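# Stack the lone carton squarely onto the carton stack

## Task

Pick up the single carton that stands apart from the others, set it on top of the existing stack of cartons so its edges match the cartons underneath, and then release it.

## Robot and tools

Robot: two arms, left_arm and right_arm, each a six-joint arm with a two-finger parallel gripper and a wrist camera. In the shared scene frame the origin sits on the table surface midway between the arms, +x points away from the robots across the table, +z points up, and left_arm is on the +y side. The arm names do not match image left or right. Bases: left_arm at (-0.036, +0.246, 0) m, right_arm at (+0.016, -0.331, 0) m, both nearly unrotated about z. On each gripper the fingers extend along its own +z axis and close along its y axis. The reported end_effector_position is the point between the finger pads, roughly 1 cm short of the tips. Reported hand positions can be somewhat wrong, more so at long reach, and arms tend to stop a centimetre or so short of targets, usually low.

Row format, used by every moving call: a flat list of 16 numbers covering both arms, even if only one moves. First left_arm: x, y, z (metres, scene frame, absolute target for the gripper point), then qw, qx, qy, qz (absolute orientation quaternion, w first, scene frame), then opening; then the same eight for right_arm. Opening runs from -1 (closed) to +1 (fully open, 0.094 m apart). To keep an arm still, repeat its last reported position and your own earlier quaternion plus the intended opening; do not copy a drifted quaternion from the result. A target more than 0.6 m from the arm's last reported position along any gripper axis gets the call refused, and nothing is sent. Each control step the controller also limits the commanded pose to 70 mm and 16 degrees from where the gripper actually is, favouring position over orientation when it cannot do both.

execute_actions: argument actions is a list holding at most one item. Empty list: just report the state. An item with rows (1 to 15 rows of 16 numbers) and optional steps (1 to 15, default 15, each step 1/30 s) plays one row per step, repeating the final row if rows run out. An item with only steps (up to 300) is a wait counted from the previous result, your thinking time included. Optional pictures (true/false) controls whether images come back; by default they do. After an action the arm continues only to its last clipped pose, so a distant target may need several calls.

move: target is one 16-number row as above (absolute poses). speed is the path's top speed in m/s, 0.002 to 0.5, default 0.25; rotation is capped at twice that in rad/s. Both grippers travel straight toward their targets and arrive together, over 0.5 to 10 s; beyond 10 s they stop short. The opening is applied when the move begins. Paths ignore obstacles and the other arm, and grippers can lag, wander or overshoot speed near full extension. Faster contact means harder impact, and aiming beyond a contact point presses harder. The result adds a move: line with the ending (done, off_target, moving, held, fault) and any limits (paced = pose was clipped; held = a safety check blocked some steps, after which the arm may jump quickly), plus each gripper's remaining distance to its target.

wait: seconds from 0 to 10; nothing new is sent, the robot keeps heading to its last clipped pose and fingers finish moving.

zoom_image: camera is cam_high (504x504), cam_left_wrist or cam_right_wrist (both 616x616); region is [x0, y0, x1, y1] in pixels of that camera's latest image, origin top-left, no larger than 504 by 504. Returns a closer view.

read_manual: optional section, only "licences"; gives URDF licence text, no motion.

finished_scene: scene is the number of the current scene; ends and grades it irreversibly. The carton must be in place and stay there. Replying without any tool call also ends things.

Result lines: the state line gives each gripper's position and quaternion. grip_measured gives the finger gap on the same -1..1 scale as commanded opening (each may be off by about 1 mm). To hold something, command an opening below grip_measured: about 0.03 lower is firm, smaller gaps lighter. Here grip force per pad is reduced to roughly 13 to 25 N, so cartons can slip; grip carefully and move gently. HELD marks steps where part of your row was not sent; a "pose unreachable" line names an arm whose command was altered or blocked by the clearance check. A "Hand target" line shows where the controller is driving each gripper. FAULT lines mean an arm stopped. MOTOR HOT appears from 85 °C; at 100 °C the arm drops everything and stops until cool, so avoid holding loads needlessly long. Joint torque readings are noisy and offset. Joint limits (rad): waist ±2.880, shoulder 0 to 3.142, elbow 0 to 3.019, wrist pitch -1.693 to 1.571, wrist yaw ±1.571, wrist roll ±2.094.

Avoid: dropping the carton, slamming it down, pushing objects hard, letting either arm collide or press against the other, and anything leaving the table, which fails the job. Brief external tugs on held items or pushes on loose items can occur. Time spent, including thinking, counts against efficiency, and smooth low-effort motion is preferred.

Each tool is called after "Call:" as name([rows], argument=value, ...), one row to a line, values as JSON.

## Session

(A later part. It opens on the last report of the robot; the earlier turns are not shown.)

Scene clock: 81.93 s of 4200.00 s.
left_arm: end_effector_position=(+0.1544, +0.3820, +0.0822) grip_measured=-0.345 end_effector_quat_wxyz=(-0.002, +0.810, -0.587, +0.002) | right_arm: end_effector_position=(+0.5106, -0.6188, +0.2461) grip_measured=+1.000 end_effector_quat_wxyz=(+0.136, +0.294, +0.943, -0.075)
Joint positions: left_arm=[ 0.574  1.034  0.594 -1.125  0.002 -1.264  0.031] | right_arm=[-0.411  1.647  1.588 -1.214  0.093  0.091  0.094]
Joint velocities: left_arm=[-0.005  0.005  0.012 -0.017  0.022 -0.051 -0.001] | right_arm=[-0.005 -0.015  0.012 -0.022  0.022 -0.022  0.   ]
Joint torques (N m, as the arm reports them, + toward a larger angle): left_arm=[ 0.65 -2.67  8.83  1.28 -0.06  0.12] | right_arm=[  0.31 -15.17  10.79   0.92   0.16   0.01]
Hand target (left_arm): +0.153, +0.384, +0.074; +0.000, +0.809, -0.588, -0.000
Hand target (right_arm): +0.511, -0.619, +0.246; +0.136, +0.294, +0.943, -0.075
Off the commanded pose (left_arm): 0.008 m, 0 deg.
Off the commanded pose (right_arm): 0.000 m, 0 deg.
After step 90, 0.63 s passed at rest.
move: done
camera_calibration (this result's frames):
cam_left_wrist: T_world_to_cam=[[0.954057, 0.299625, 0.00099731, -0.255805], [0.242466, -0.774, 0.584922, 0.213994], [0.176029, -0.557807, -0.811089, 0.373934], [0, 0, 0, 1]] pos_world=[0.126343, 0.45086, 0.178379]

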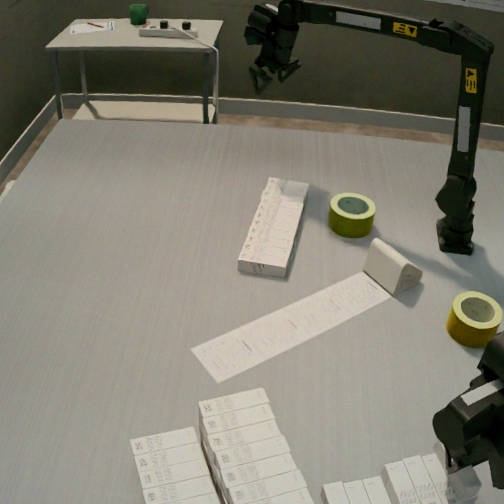

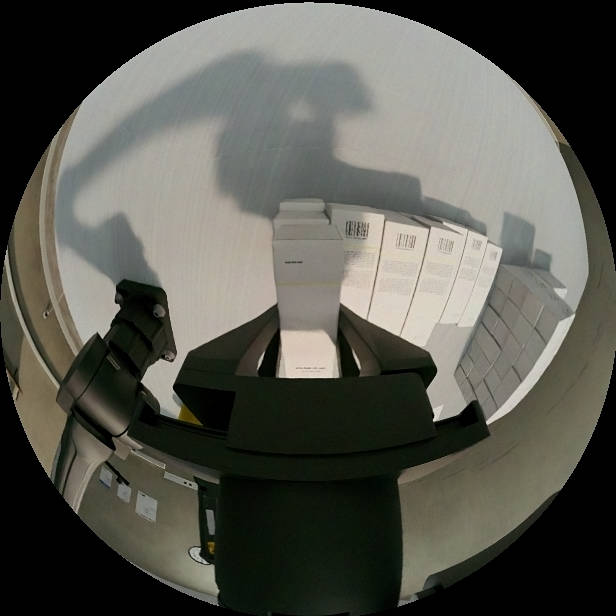

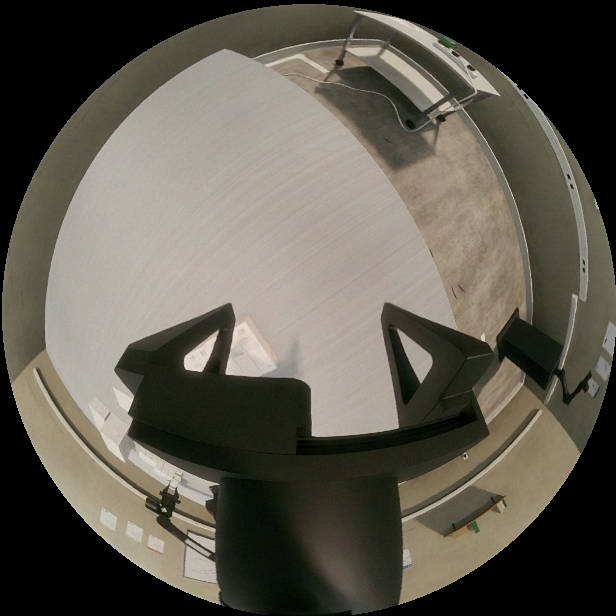

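Call:
move(target=[0.149,0.382,0.074,0,0.809,-0.588,0,-0.45,0.5106,-0.6188,0.2461,0.136,0.294,0.943,-0.075,1], speed=0.03)

Call:
zoom_image(camera="cam_left_wrist", region=[180, 130, 480, 400])

Scene clock: 86.43 s of 4200.00 s.
left_arm: end_effector_position=(+0.1544, +0.3820, +0.0822) grip_measured=-0.345 end_effector_quat_wxyz=(-0.002, +0.810, -0.587, +0.002) | right_arm: end_effector_position=(+0.5106, -0.6188, +0.2461) grip_measured=+1.000 end_effector_quat_wxyz=(+0.136, +0.294, +0.943, -0.075)
Joint positions: left_arm=[ 0.574  1.034  0.594 -1.125  0.002 -1.264  0.031] | right_arm=[-0.411  1.647  1.588 -1.214  0.093  0.091  0.094]
Joint velocities: left_arm=[-0.015  0.005 -0.012  0.002  0.007  0.007 -0.   ] | right_arm=[ 0.005 -0.005 -0.002  0.002  0.007 -0.081  0.   ]
Joint torques (N m, as the arm reports them, + toward a larger angle): left_arm=[ 1.   -4.08  7.97  1.05 -0.05  0.17] | right_arm=[  0.49 -15.18  10.85   0.91   0.17   0.01]
Hand target (left_arm): +0.149, +0.382, +0.074; +0.000, +0.809, -0.588, -0.000
Hand target (right_arm): +0.511, -0.619, +0.246; +0.136, +0.294, +0.943, -0.075
Off the commanded pose (left_arm): 0.010 m, 0 deg.
Off the commanded pose (right_arm): 0.000 m, 0 deg.
After step 90, 0.80 s passed at rest.
move: done
camera_calibration (this result's frames):
cam_left_wrist: T_world_to_cam=[[0.954171, 0.299261, 0.000997556, -0.255684], [0.242171, -0.774094, 0.584921, 0.214075], [0.175816, -0.557873, -0.81109, 0.373992], [0, 0, 0, 1]] pos_world=[0.126369, 0.450871, 0.178379]

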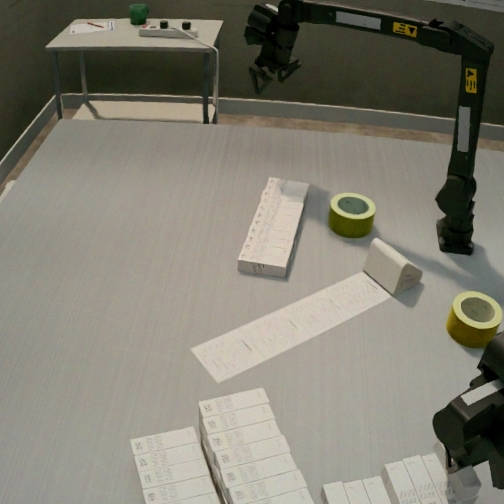

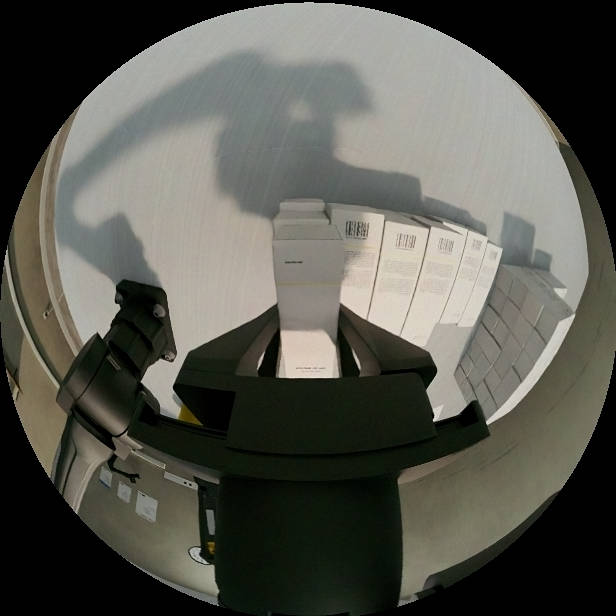

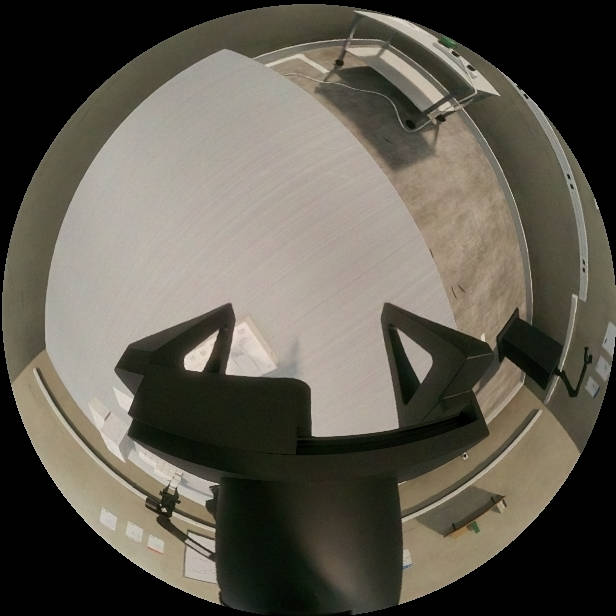

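Region (180, 130, 480, 400) of cam_left_wrist's 616x616 image, scaled by 1.680, with more detail than that image has; it fills the top 454 rows of this view, and the rest is white.

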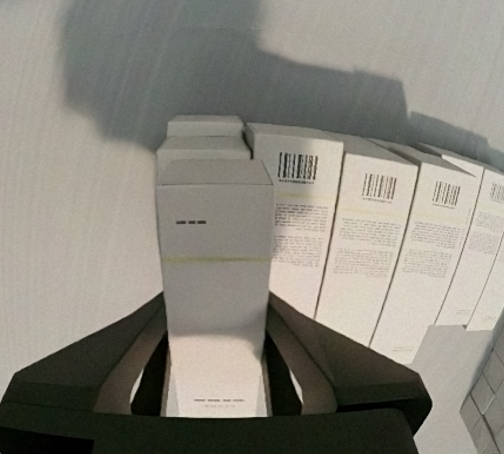

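Call:
move(target=[0.146,0.381,0.10,0,0.809,-0.588,0,-0.45,0.5106,-0.6188,0.2461,0.136,0.294,0.943,-0.075,1], speed=0.05)

Call:
zoom_image(camera="cam_left_wrist", region=[230, 170, 390, 300])

Scene clock: 90.33 s of 4200.00 s.
left_arm: end_effector_position=(+0.1439, +0.3745, +0.0902) grip_measured=-0.345 end_effector_quat_wxyz=(+0.008, +0.808, -0.589, -0.001) | right_arm: end_effector_position=(+0.5106, -0.6188, +0.2461) grip_measured=+1.000 end_effector_quat_wxyz=(+0.136, +0.294, +0.943, -0.075)
Joint positions: left_arm=[ 0.574  0.996  0.594 -1.185  0.002 -1.259  0.031] | right_arm=[-0.411  1.647  1.588 -1.214  0.093  0.091  0.094]
Joint velocities: left_arm=[ 0.005 -0.015 -0.002  0.007 -0.051  0.051 -0.001] | right_arm=[-0.005 -0.005  0.017  0.007  0.051  0.066  0.   ]
Joint torques (N m, as the arm reports them, + toward a larger angle): left_arm=[ 1.37 -4.35 11.97 -0.12 -0.06  0.16] | right_arm=[  0.19 -15.46  10.81   0.89   0.17  -0.01]
Hand target (left_arm): +0.146, +0.381, +0.100; -0.000, +0.809, -0.588, -0.000
Hand target (right_arm): +0.511, -0.619, +0.246; +0.136, +0.294, +0.943, -0.075
Off the commanded pose (left_arm): 0.012 m, 1 deg.
Off the commanded pose (right_arm): 0.000 m, 0 deg.
After step 90, 0.13 s passed at rest.
move: off_target (left_arm)
camera_calibration (this result's frames):
cam_left_wrist: T_world_to_cam=[[0.955378, 0.29478, -0.0188877, -0.240122], [0.248637, -0.768013, 0.5902, 0.202416], [0.159473, -0.56856, -0.807036, 0.3841], [0, 0, 0, 1]] pos_world=[0.117825, 0.444626, 0.185982]

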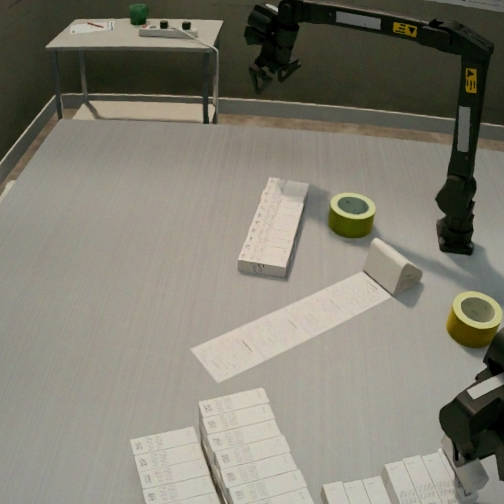

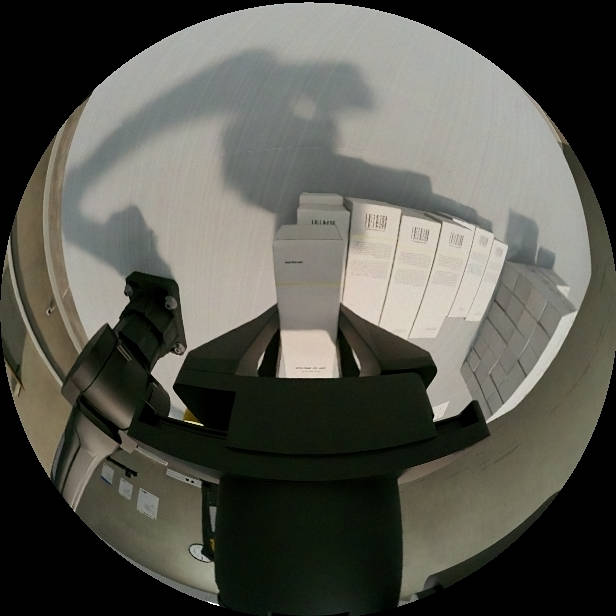

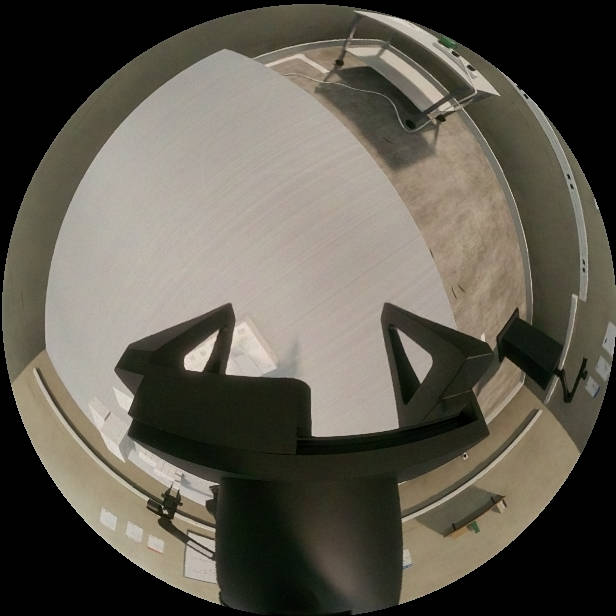

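Region (230, 170, 390, 300) of cam_left_wrist's 616x616 image, scaled by 3.150, with more detail than that image has; it fills the top 410 rows of this view, and the rest is white.

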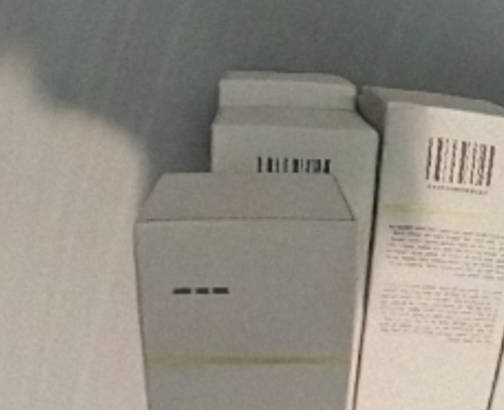

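Call:
move(target=[0.149,0.385,0.13,0,0.809,-0.588,0,-0.45,0.5106,-0.6188,0.2461,0.136,0.294,0.943,-0.075,1], speed=0.1)

Call:
move(target=[0.149,0.385,0.088,0,0.809,-0.588,0,-0.45,0.5106,-0.6188,0.2461,0.136,0.294,0.943,-0.075,1], speed=0.06)

Call:
zoom_image(camera="cam_left_wrist", region=[230, 170, 390, 300])

Scene clock: 96.80 s of 4200.00 s.
left_arm: end_effector_position=(+0.1425, +0.3752, +0.1131) grip_measured=-0.345 end_effector_quat_wxyz=(+0.016, +0.808, -0.589, -0.004) | right_arm: end_effector_position=(+0.5106, -0.6188, +0.2461) grip_measured=+1.000 end_effector_quat_wxyz=(+0.136, +0.294, +0.943, -0.075)
Joint positions: left_arm=[ 0.581  0.978  0.648 -1.273  0.002 -1.253  0.031] | right_arm=[-0.411  1.647  1.588 -1.214  0.093  0.091  0.094]
Joint velocities: left_arm=[-0.015  0.005 -0.007 -0.002  0.066 -0.007  0.   ] | right_arm=[ 0.005 -0.005  0.002  0.002 -0.037 -0.022  0.   ]
Joint torques (N m, as the arm reports them, + toward a larger angle): left_arm=[ 1.33 -3.89 13.72 -0.13 -0.05  0.17] | right_arm=[  0.23 -15.09  10.81   0.92   0.18   0.01]
Hand target (left_arm): +0.149, +0.385, +0.129; -0.000, +0.809, -0.588, -0.000
Hand target (right_arm): +0.511, -0.619, +0.246; +0.136, +0.294, +0.943, -0.075
Off the commanded pose (left_arm): 0.021 m, 2 deg.
Off the commanded pose (right_arm): 0.000 m, 0 deg.
After step 90, 2.63 s passed at rest.
move: off_target (left_arm)
camera_calibration (this result's frames):
cam_left_wrist: T_world_to_cam=[[0.955135, 0.294157, -0.0344732, -0.236536], [0.25628, -0.762531, 0.594026, 0.186233], [0.14845, -0.57621, -0.803707, 0.407278], [0, 0, 0, 1]] pos_world=[0.117736, 0.446265, 0.20855]

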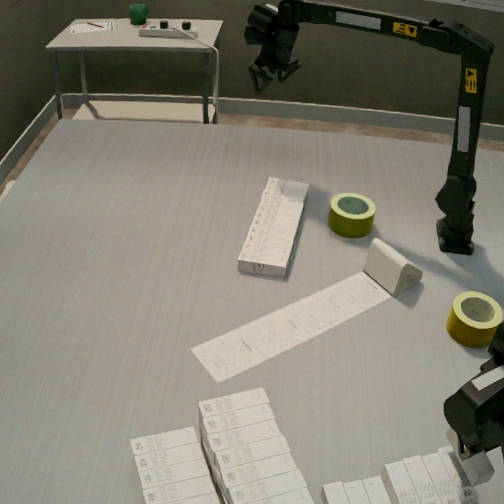

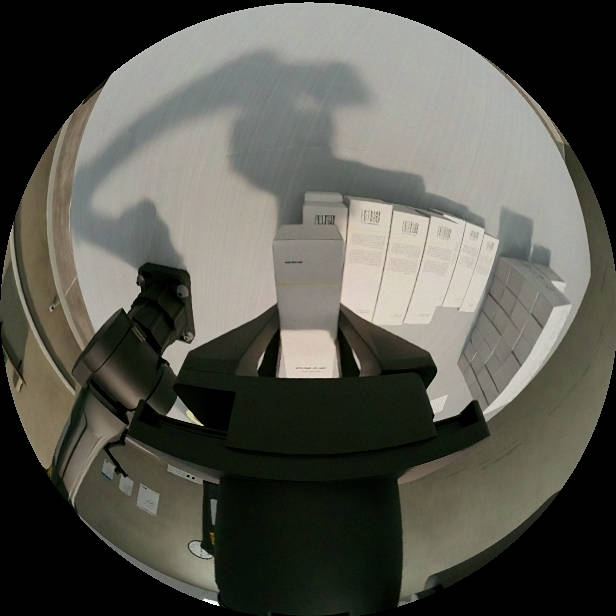

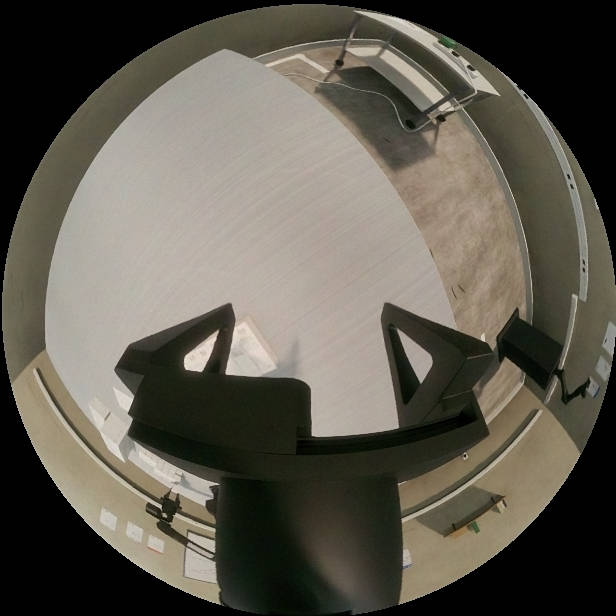

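Scene clock: 97.60 s of 4200.00 s.
left_arm: end_effector_position=(+0.1496, +0.3805, +0.0916) grip_measured=-0.345 end_effector_quat_wxyz=(+0.001, +0.808, -0.589, +0.001) | right_arm: end_effector_position=(+0.5106, -0.6188, +0.2461) grip_measured=+1.000 end_effector_quat_wxyz=(+0.136, +0.294, +0.943, -0.075)
Joint positions: left_arm=[ 0.581  1.01   0.607 -1.169  0.002 -1.252  0.031] | right_arm=[-0.411  1.647  1.588 -1.214  0.093  0.091  0.094]
Joint velocities: left_arm=[-0.005 -0.005 -0.002  0.002 -0.037 -0.022  0.   ] | right_arm=[-0.005 -0.015 -0.002 -0.002 -0.051  0.037  0.   ]
Joint torques (N m, as the arm reports them, + toward a larger angle): left_arm=[ 1.4  -3.15  9.55  0.95 -0.05  0.16] | right_arm=[  0.18 -15.29  10.84   0.91   0.17   0.01]
Hand target (left_arm): +0.148, +0.385, +0.088; +0.000, +0.809, -0.588, -0.000
Hand target (right_arm): +0.511, -0.619, +0.246; +0.136, +0.294, +0.943, -0.075
Off the commanded pose (left_arm): 0.006 m, 0 deg.
Off the commanded pose (right_arm): 0.000 m, 0 deg.
move: done
camera_calibration (this result's frames):
cam_left_wrist: T_world_to_cam=[[0.95574, 0.294151, -0.00597325, -0.248291], [0.241604, -0.773096, 0.586473, 0.20813], [0.167894, -0.561959, -0.809947, 0.384197], [0, 0, 0, 1]] pos_world=[0.122513, 0.449843, 0.187633]

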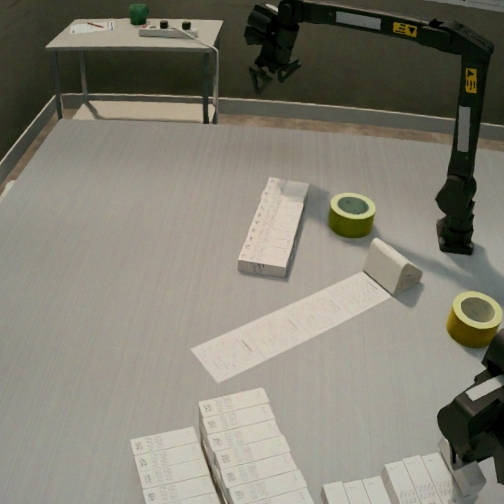

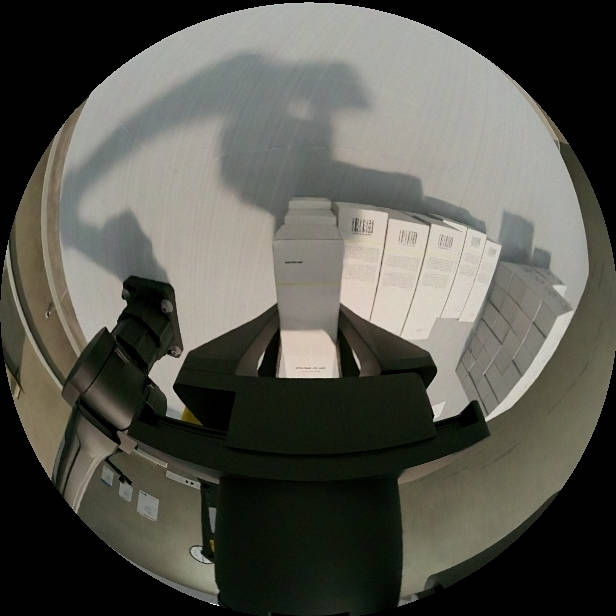

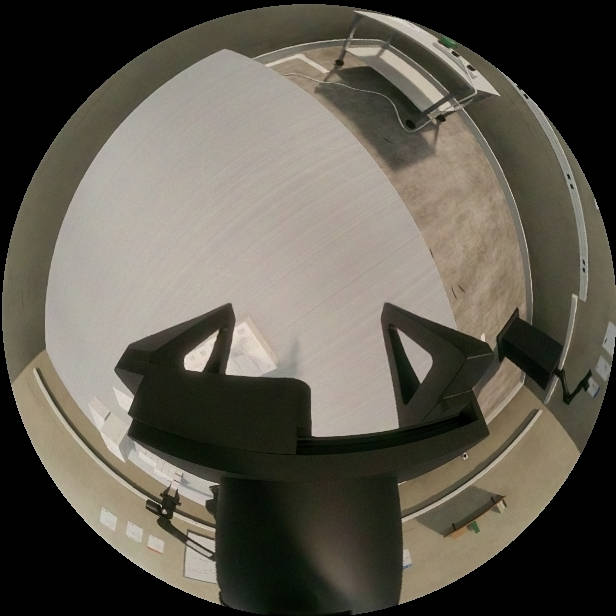

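Region (230, 170, 390, 300) of cam_left_wrist's 616x616 image, scaled by 3.150, with more detail than that image has; it fills the top 410 rows of this view, and the rest is white.

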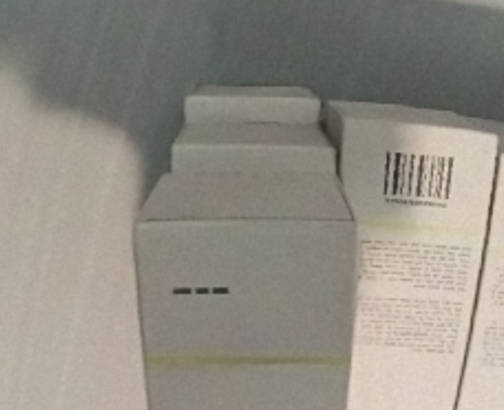

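Call:
move(target=[0.150,0.386,0.071,0,0.809,-0.588,0,-0.45,0.5106,-0.6188,0.2461,0.136,0.294,0.943,-0.075,1], speed=0.03)

Call:
zoom_image(camera="cam_left_wrist", region=[230, 170, 390, 300])

Scene clock: 100.73 s of 4200.00 s.
left_arm: end_effector_position=(+0.1529, +0.3829, +0.0822) grip_measured=-0.345 end_effector_quat_wxyz=(-0.006, +0.808, -0.589, +0.003) | right_arm: end_effector_position=(+0.5106, -0.6188, +0.2461) grip_measured=+1.000 end_effector_quat_wxyz=(+0.136, +0.294, +0.943, -0.075)
Joint positions: left_arm=[ 0.581  1.026  0.589 -1.121  0.002 -1.252  0.031] | right_arm=[-0.411  1.647  1.588 -1.214  0.093  0.091  0.094]
Joint velocities: left_arm=[-0.005 -0.015 -0.012 -0.017  0.007 -0.022 -0.001] | right_arm=[-0.024 -0.005 -0.002  0.007 -0.051  0.066  0.   ]
Joint torques (N m, as the arm reports them, + toward a larger angle): left_arm=[ 1.36 -2.2   8.53  1.41 -0.04  0.18] | right_arm=[  0.37 -15.6   10.85   0.92   0.18   0.  ]
Hand target (left_arm): +0.149, +0.385, +0.072; -0.000, +0.809, -0.588, +0.000
Hand target (right_arm): +0.511, -0.619, +0.246; +0.136, +0.294, +0.943, -0.075
Off the commanded pose (left_arm): 0.012 m, 1 deg.
Off the commanded pose (right_arm): 0.000 m, 0 deg.
move: off_target (left_arm)
camera_calibration (this result's frames):
cam_left_wrist: T_world_to_cam=[[0.95584, 0.293778, 0.00809445, -0.253242], [0.234281, -0.77831, 0.582534, 0.218118], [0.177435, -0.554913, -0.812766, 0.373496], [0, 0, 0, 1]] pos_world=[0.124686, 0.451418, 0.178553]

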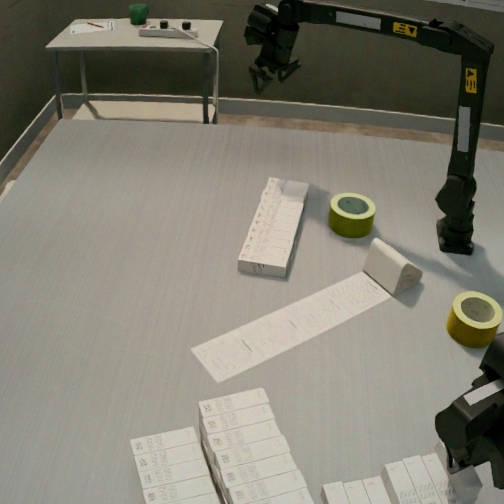

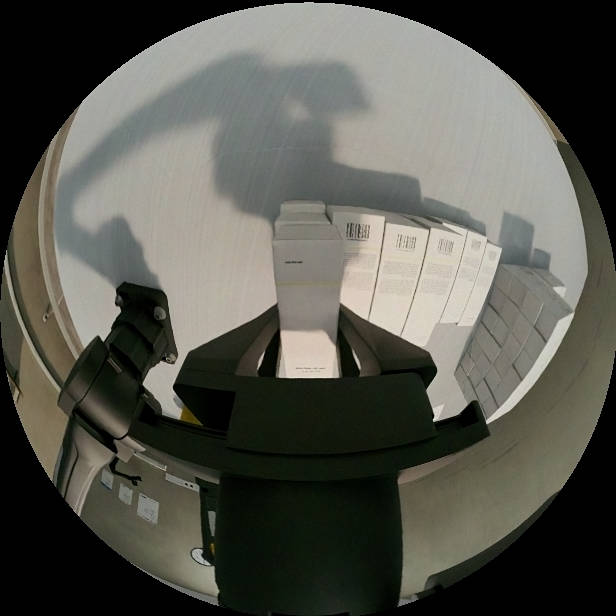

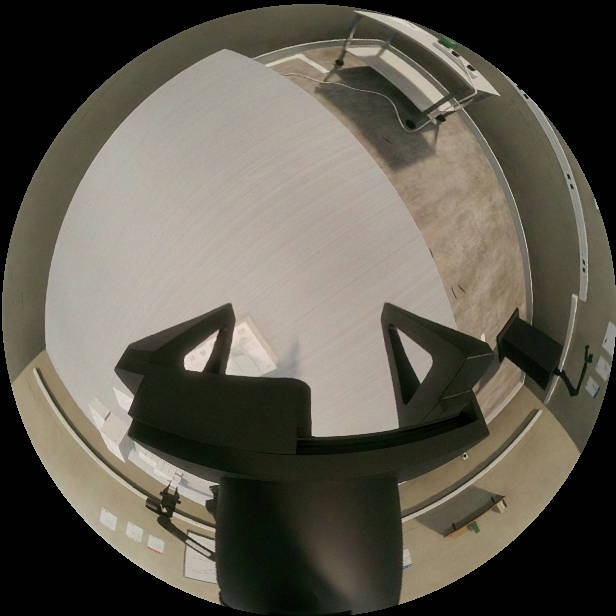

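Region (230, 170, 390, 300) of cam_left_wrist's 616x616 image, scaled by 3.150, with more detail than that image has; it fills the top 410 rows of this view, and the rest is white.

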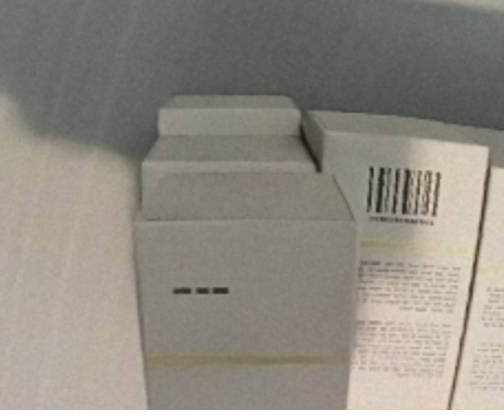

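Call:
move(target=[0.146,0.383,0.084,0,0.809,-0.588,0,-0.45,0.5106,-0.6188,0.2461,0.136,0.294,0.943,-0.075,1], speed=0.02)

Call:
zoom_image(camera="cam_left_wrist", region=[230, 170, 390, 300])

Scene clock: 105.83 s of 4200.00 s.
left_arm: end_effector_position=(+0.1515, +0.3819, +0.0828) grip_measured=-0.345 end_effector_quat_wxyz=(-0.004, +0.808, -0.589, +0.002) | right_arm: end_effector_position=(+0.5106, -0.6188, +0.2461) grip_measured=+1.000 end_effector_quat_wxyz=(+0.136, +0.294, +0.943, -0.075)
Joint positions: left_arm=[ 0.581  1.023  0.589 -1.129  0.002 -1.252  0.031] | right_arm=[-0.411  1.647  1.588 -1.214  0.093  0.091  0.094]
Joint velocities: left_arm=[ 0.005 -0.015 -0.007 -0.027 -0.125  0.022 -0.001] | right_arm=[ 0.005 -0.015 -0.012  0.002  0.022  0.007  0.   ]
Joint torques (N m, as the arm reports them, + toward a larger angle): left_arm=[ 1.41 -4.7   9.79 -0.03 -0.04  0.17] | right_arm=[  0.32 -15.18  10.83   0.85   0.19   0.  ]
Hand target (left_arm): +0.146, +0.383, +0.084; +0.000, +0.809, -0.588, +0.000
Hand target (right_arm): +0.511, -0.619, +0.246; +0.136, +0.294, +0.943, -0.075
Off the commanded pose (left_arm): 0.006 m, 1 deg.
Off the commanded pose (right_arm): 0.000 m, 0 deg.
After step 90, 1.40 s passed at rest.
move: done
camera_calibration (this result's frames):
cam_left_wrist: T_world_to_cam=[[0.955861, 0.293794, 0.00376628, -0.251334], [0.236438, -0.776738, 0.58376, 0.216328], [0.17443, -0.557103, -0.811918, 0.374856], [0, 0, 0, 1]] pos_world=[0.123706, 0.450704, 0.179015]

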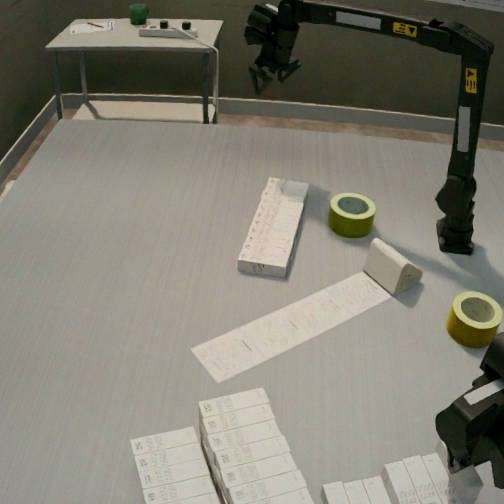

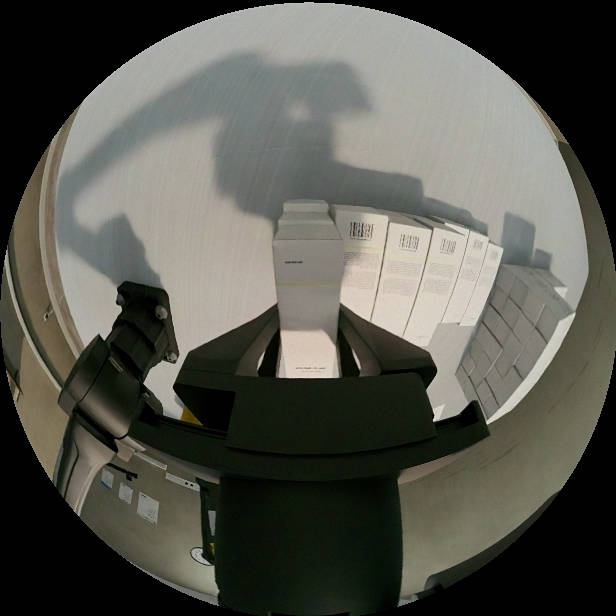

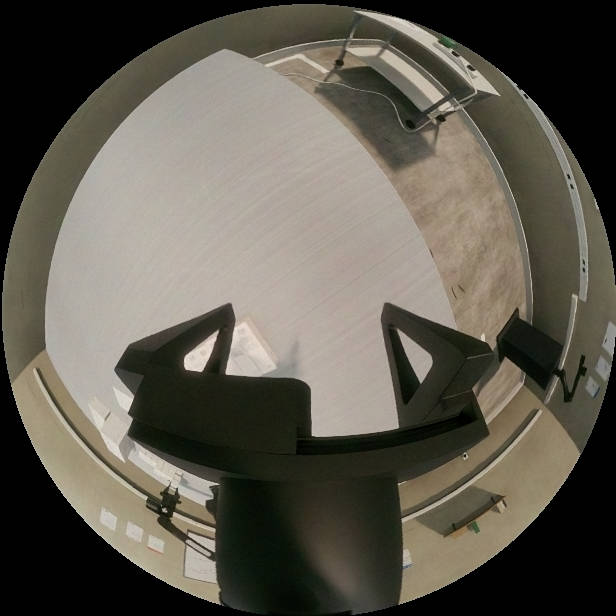

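Region (230, 170, 390, 300) of cam_left_wrist's 616x616 image, scaled by 3.150, with more detail than that image has; it fills the top 410 rows of this view, and the rest is white.

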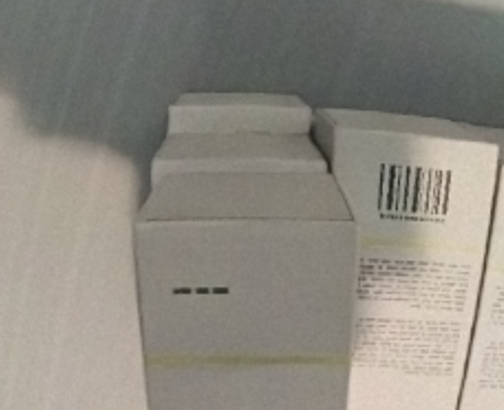

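Call:
move(target=[0.146,0.383,0.084,0,0.809,-0.588,0,0.1,0.5106,-0.6188,0.2461,0.136,0.294,0.943,-0.075,1])

Call:
move(target=[0.146,0.383,0.17,0,0.809,-0.588,0,0.1,0.5106,-0.6188,0.2461,0.136,0.294,0.943,-0.075,1], speed=0.15)

Call:
zoom_image(camera="cam_left_wrist", region=[200, 130, 460, 360])

Scene clock: 109.27 s of 4200.00 s.
left_arm: end_effector_position=(+0.1515, +0.3820, +0.0828) grip_measured=+0.099 end_effector_quat_wxyz=(-0.004, +0.808, -0.589, +0.002) | right_arm: end_effector_position=(+0.5106, -0.6188, +0.2461) grip_measured=+1.000 end_effector_quat_wxyz=(+0.136, +0.294, +0.943, -0.075)
Joint positions: left_arm=[ 0.581  1.023  0.589 -1.129  0.002 -1.251  0.052] | right_arm=[-0.411  1.647  1.588 -1.214  0.093  0.091  0.094]
Joint velocities: left_arm=[ 0.005 -0.005 -0.007 -0.002 -0.051 -0.007 -0.   ] | right_arm=[-0.015 -0.005 -0.007 -0.002  0.007 -0.081  0.   ]
Joint torques (N m, as the arm reports them, + toward a larger angle): left_arm=[ 1.37 -4.6   9.82 -0.08 -0.03  0.17] | right_arm=[  0.49 -15.11  10.84   0.9    0.18  -0.01]
Hand target (left_arm): +0.146, +0.383, +0.084; -0.000, +0.809, -0.588, +0.000
Hand target (right_arm): +0.511, -0.619, +0.246; +0.136, +0.294, +0.943, -0.075
Off the commanded pose (left_arm): 0.006 m, 1 deg.
Off the commanded pose (right_arm): 0.000 m, 0 deg.
move: done
camera_calibration (this result's frames):
cam_left_wrist: T_world_to_cam=[[0.955861, 0.293794, 0.00376598, -0.251305], [0.236439, -0.776739, 0.583757, 0.216396], [0.174429, -0.557101, -0.811919, 0.374904], [0, 0, 0, 1]] pos_world=[0.123654, 0.450775, 0.179015]

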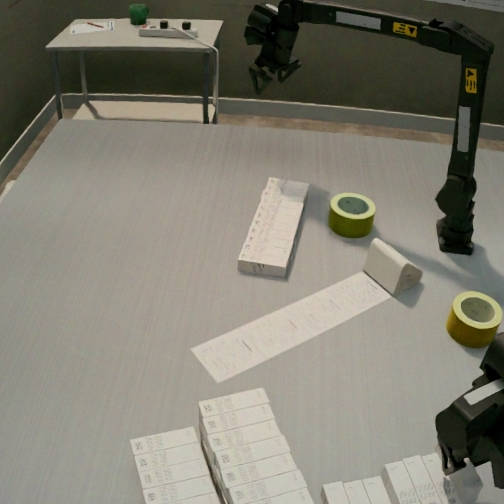

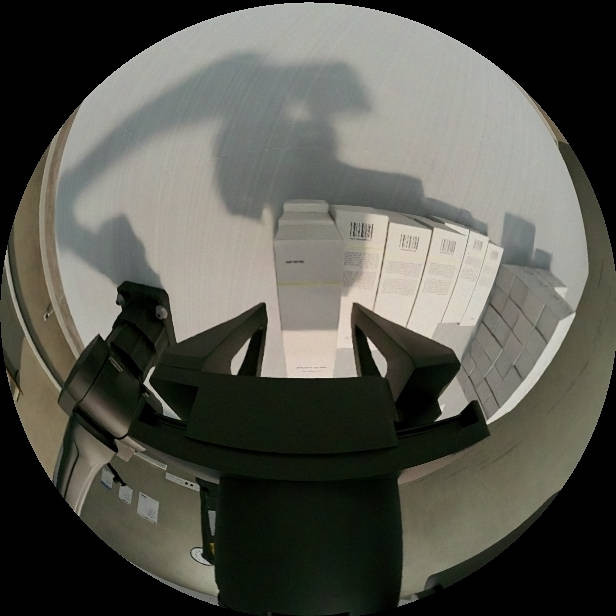

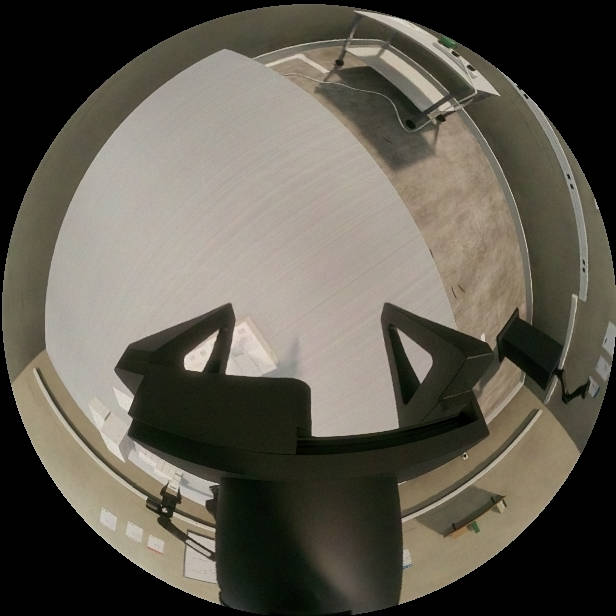

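Scene clock: 110.23 s of 4200.00 s.
left_arm: end_effector_position=(+0.1427, +0.3756, +0.1546) grip_measured=+0.099 end_effector_quat_wxyz=(+0.013, +0.808, -0.589, -0.003) | right_arm: end_effector_position=(+0.5106, -0.6188, +0.2461) grip_measured=+1.000 end_effector_quat_wxyz=(+0.136, +0.294, +0.943, -0.075)
Joint positions: left_arm=[ 0.581  0.937  0.738 -1.398  0.002 -1.251  0.052] | right_arm=[-0.411  1.647  1.588 -1.214  0.093  0.091  0.094]
Joint velocities: left_arm=[-0.005  0.005 -0.007 -0.017  0.022  0.022 -0.   ] | right_arm=[ 0.005 -0.005  0.012 -0.017 -0.051 -0.007  0.   ]
Joint torques (N m, as the arm reports them, + toward a larger angle): left_arm=[ 1.43 -3.21 14.02 -0.28 -0.06  0.16] | right_arm=[  0.44 -15.38  10.84   0.9    0.19   0.  ]
Hand target (left_arm): +0.147, +0.384, +0.170; -0.000, +0.809, -0.588, -0.000
Hand target (right_arm): +0.511, -0.619, +0.246; +0.136, +0.294, +0.943, -0.075
Off the commanded pose (left_arm): 0.017 m, 2 deg.
Off the commanded pose (right_arm): 0.000 m, 0 deg.
move: off_target (left_arm)
camera_calibration (this result's frames):
cam_left_wrist: T_world_to_cam=[[0.955507, 0.293535, -0.0290478, -0.236016], [0.252937, -0.764705, 0.592663, 0.163316], [0.151754, -0.573641, -0.804926, 0.439515], [0, 0, 0, 1]] pos_world=[0.117508, 0.446291, 0.25013]

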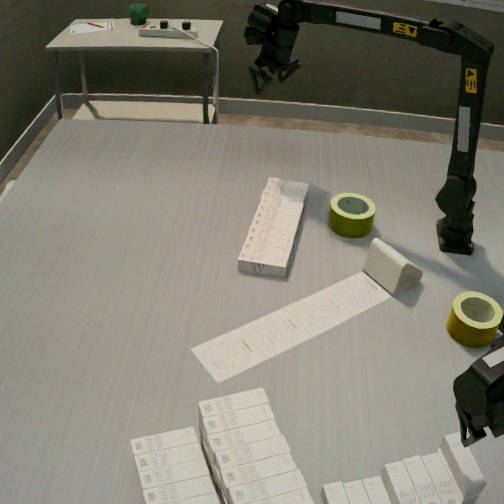

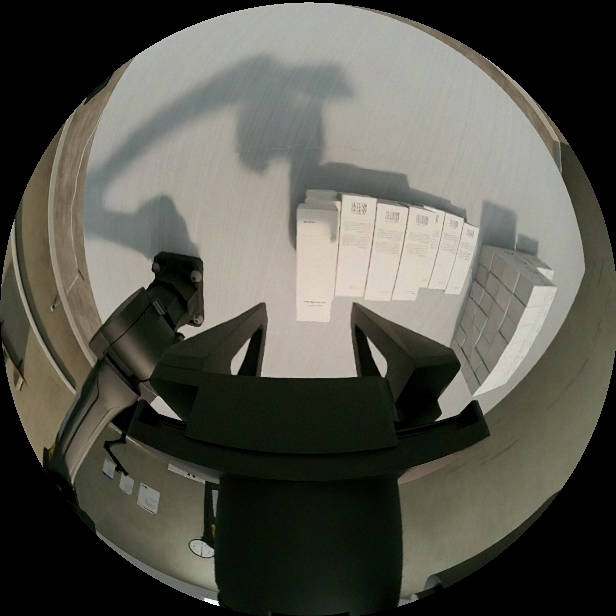

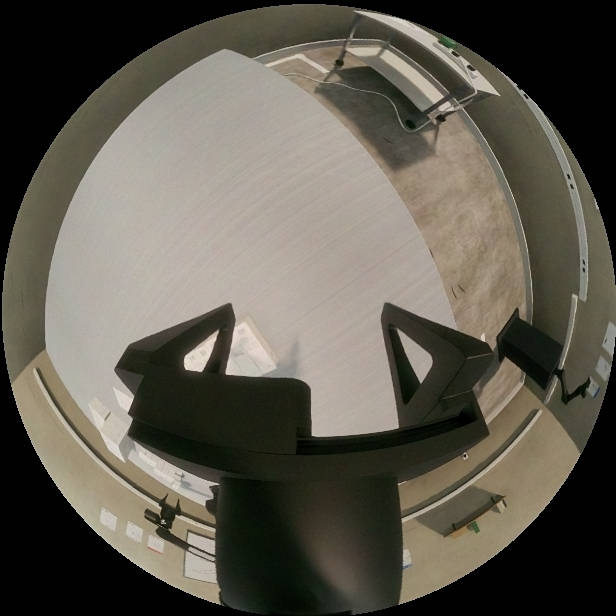

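Region (200, 130, 460, 360) of cam_left_wrist's 616x616 image, scaled by 1.938, with more detail than that image has; it fills the top 446 rows of this view, and the rest is white.

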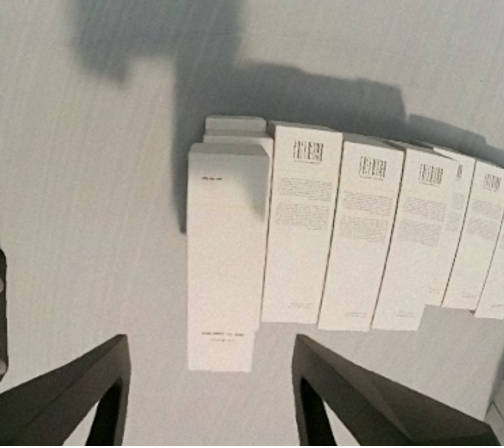

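Call:
zoom_image(camera="cam_left_wrist", region=[280, 175, 370, 245])

Region (280, 175, 370, 245) of cam_left_wrist's 616x616 image, scaled by 5.600, with more detail than that image has.

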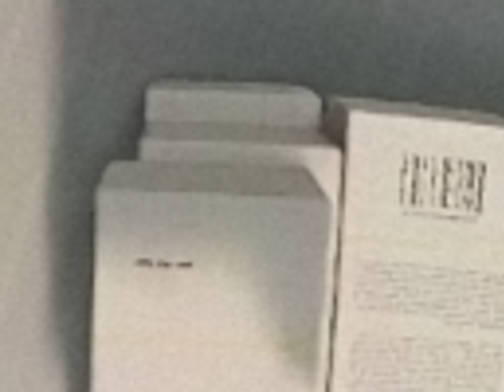

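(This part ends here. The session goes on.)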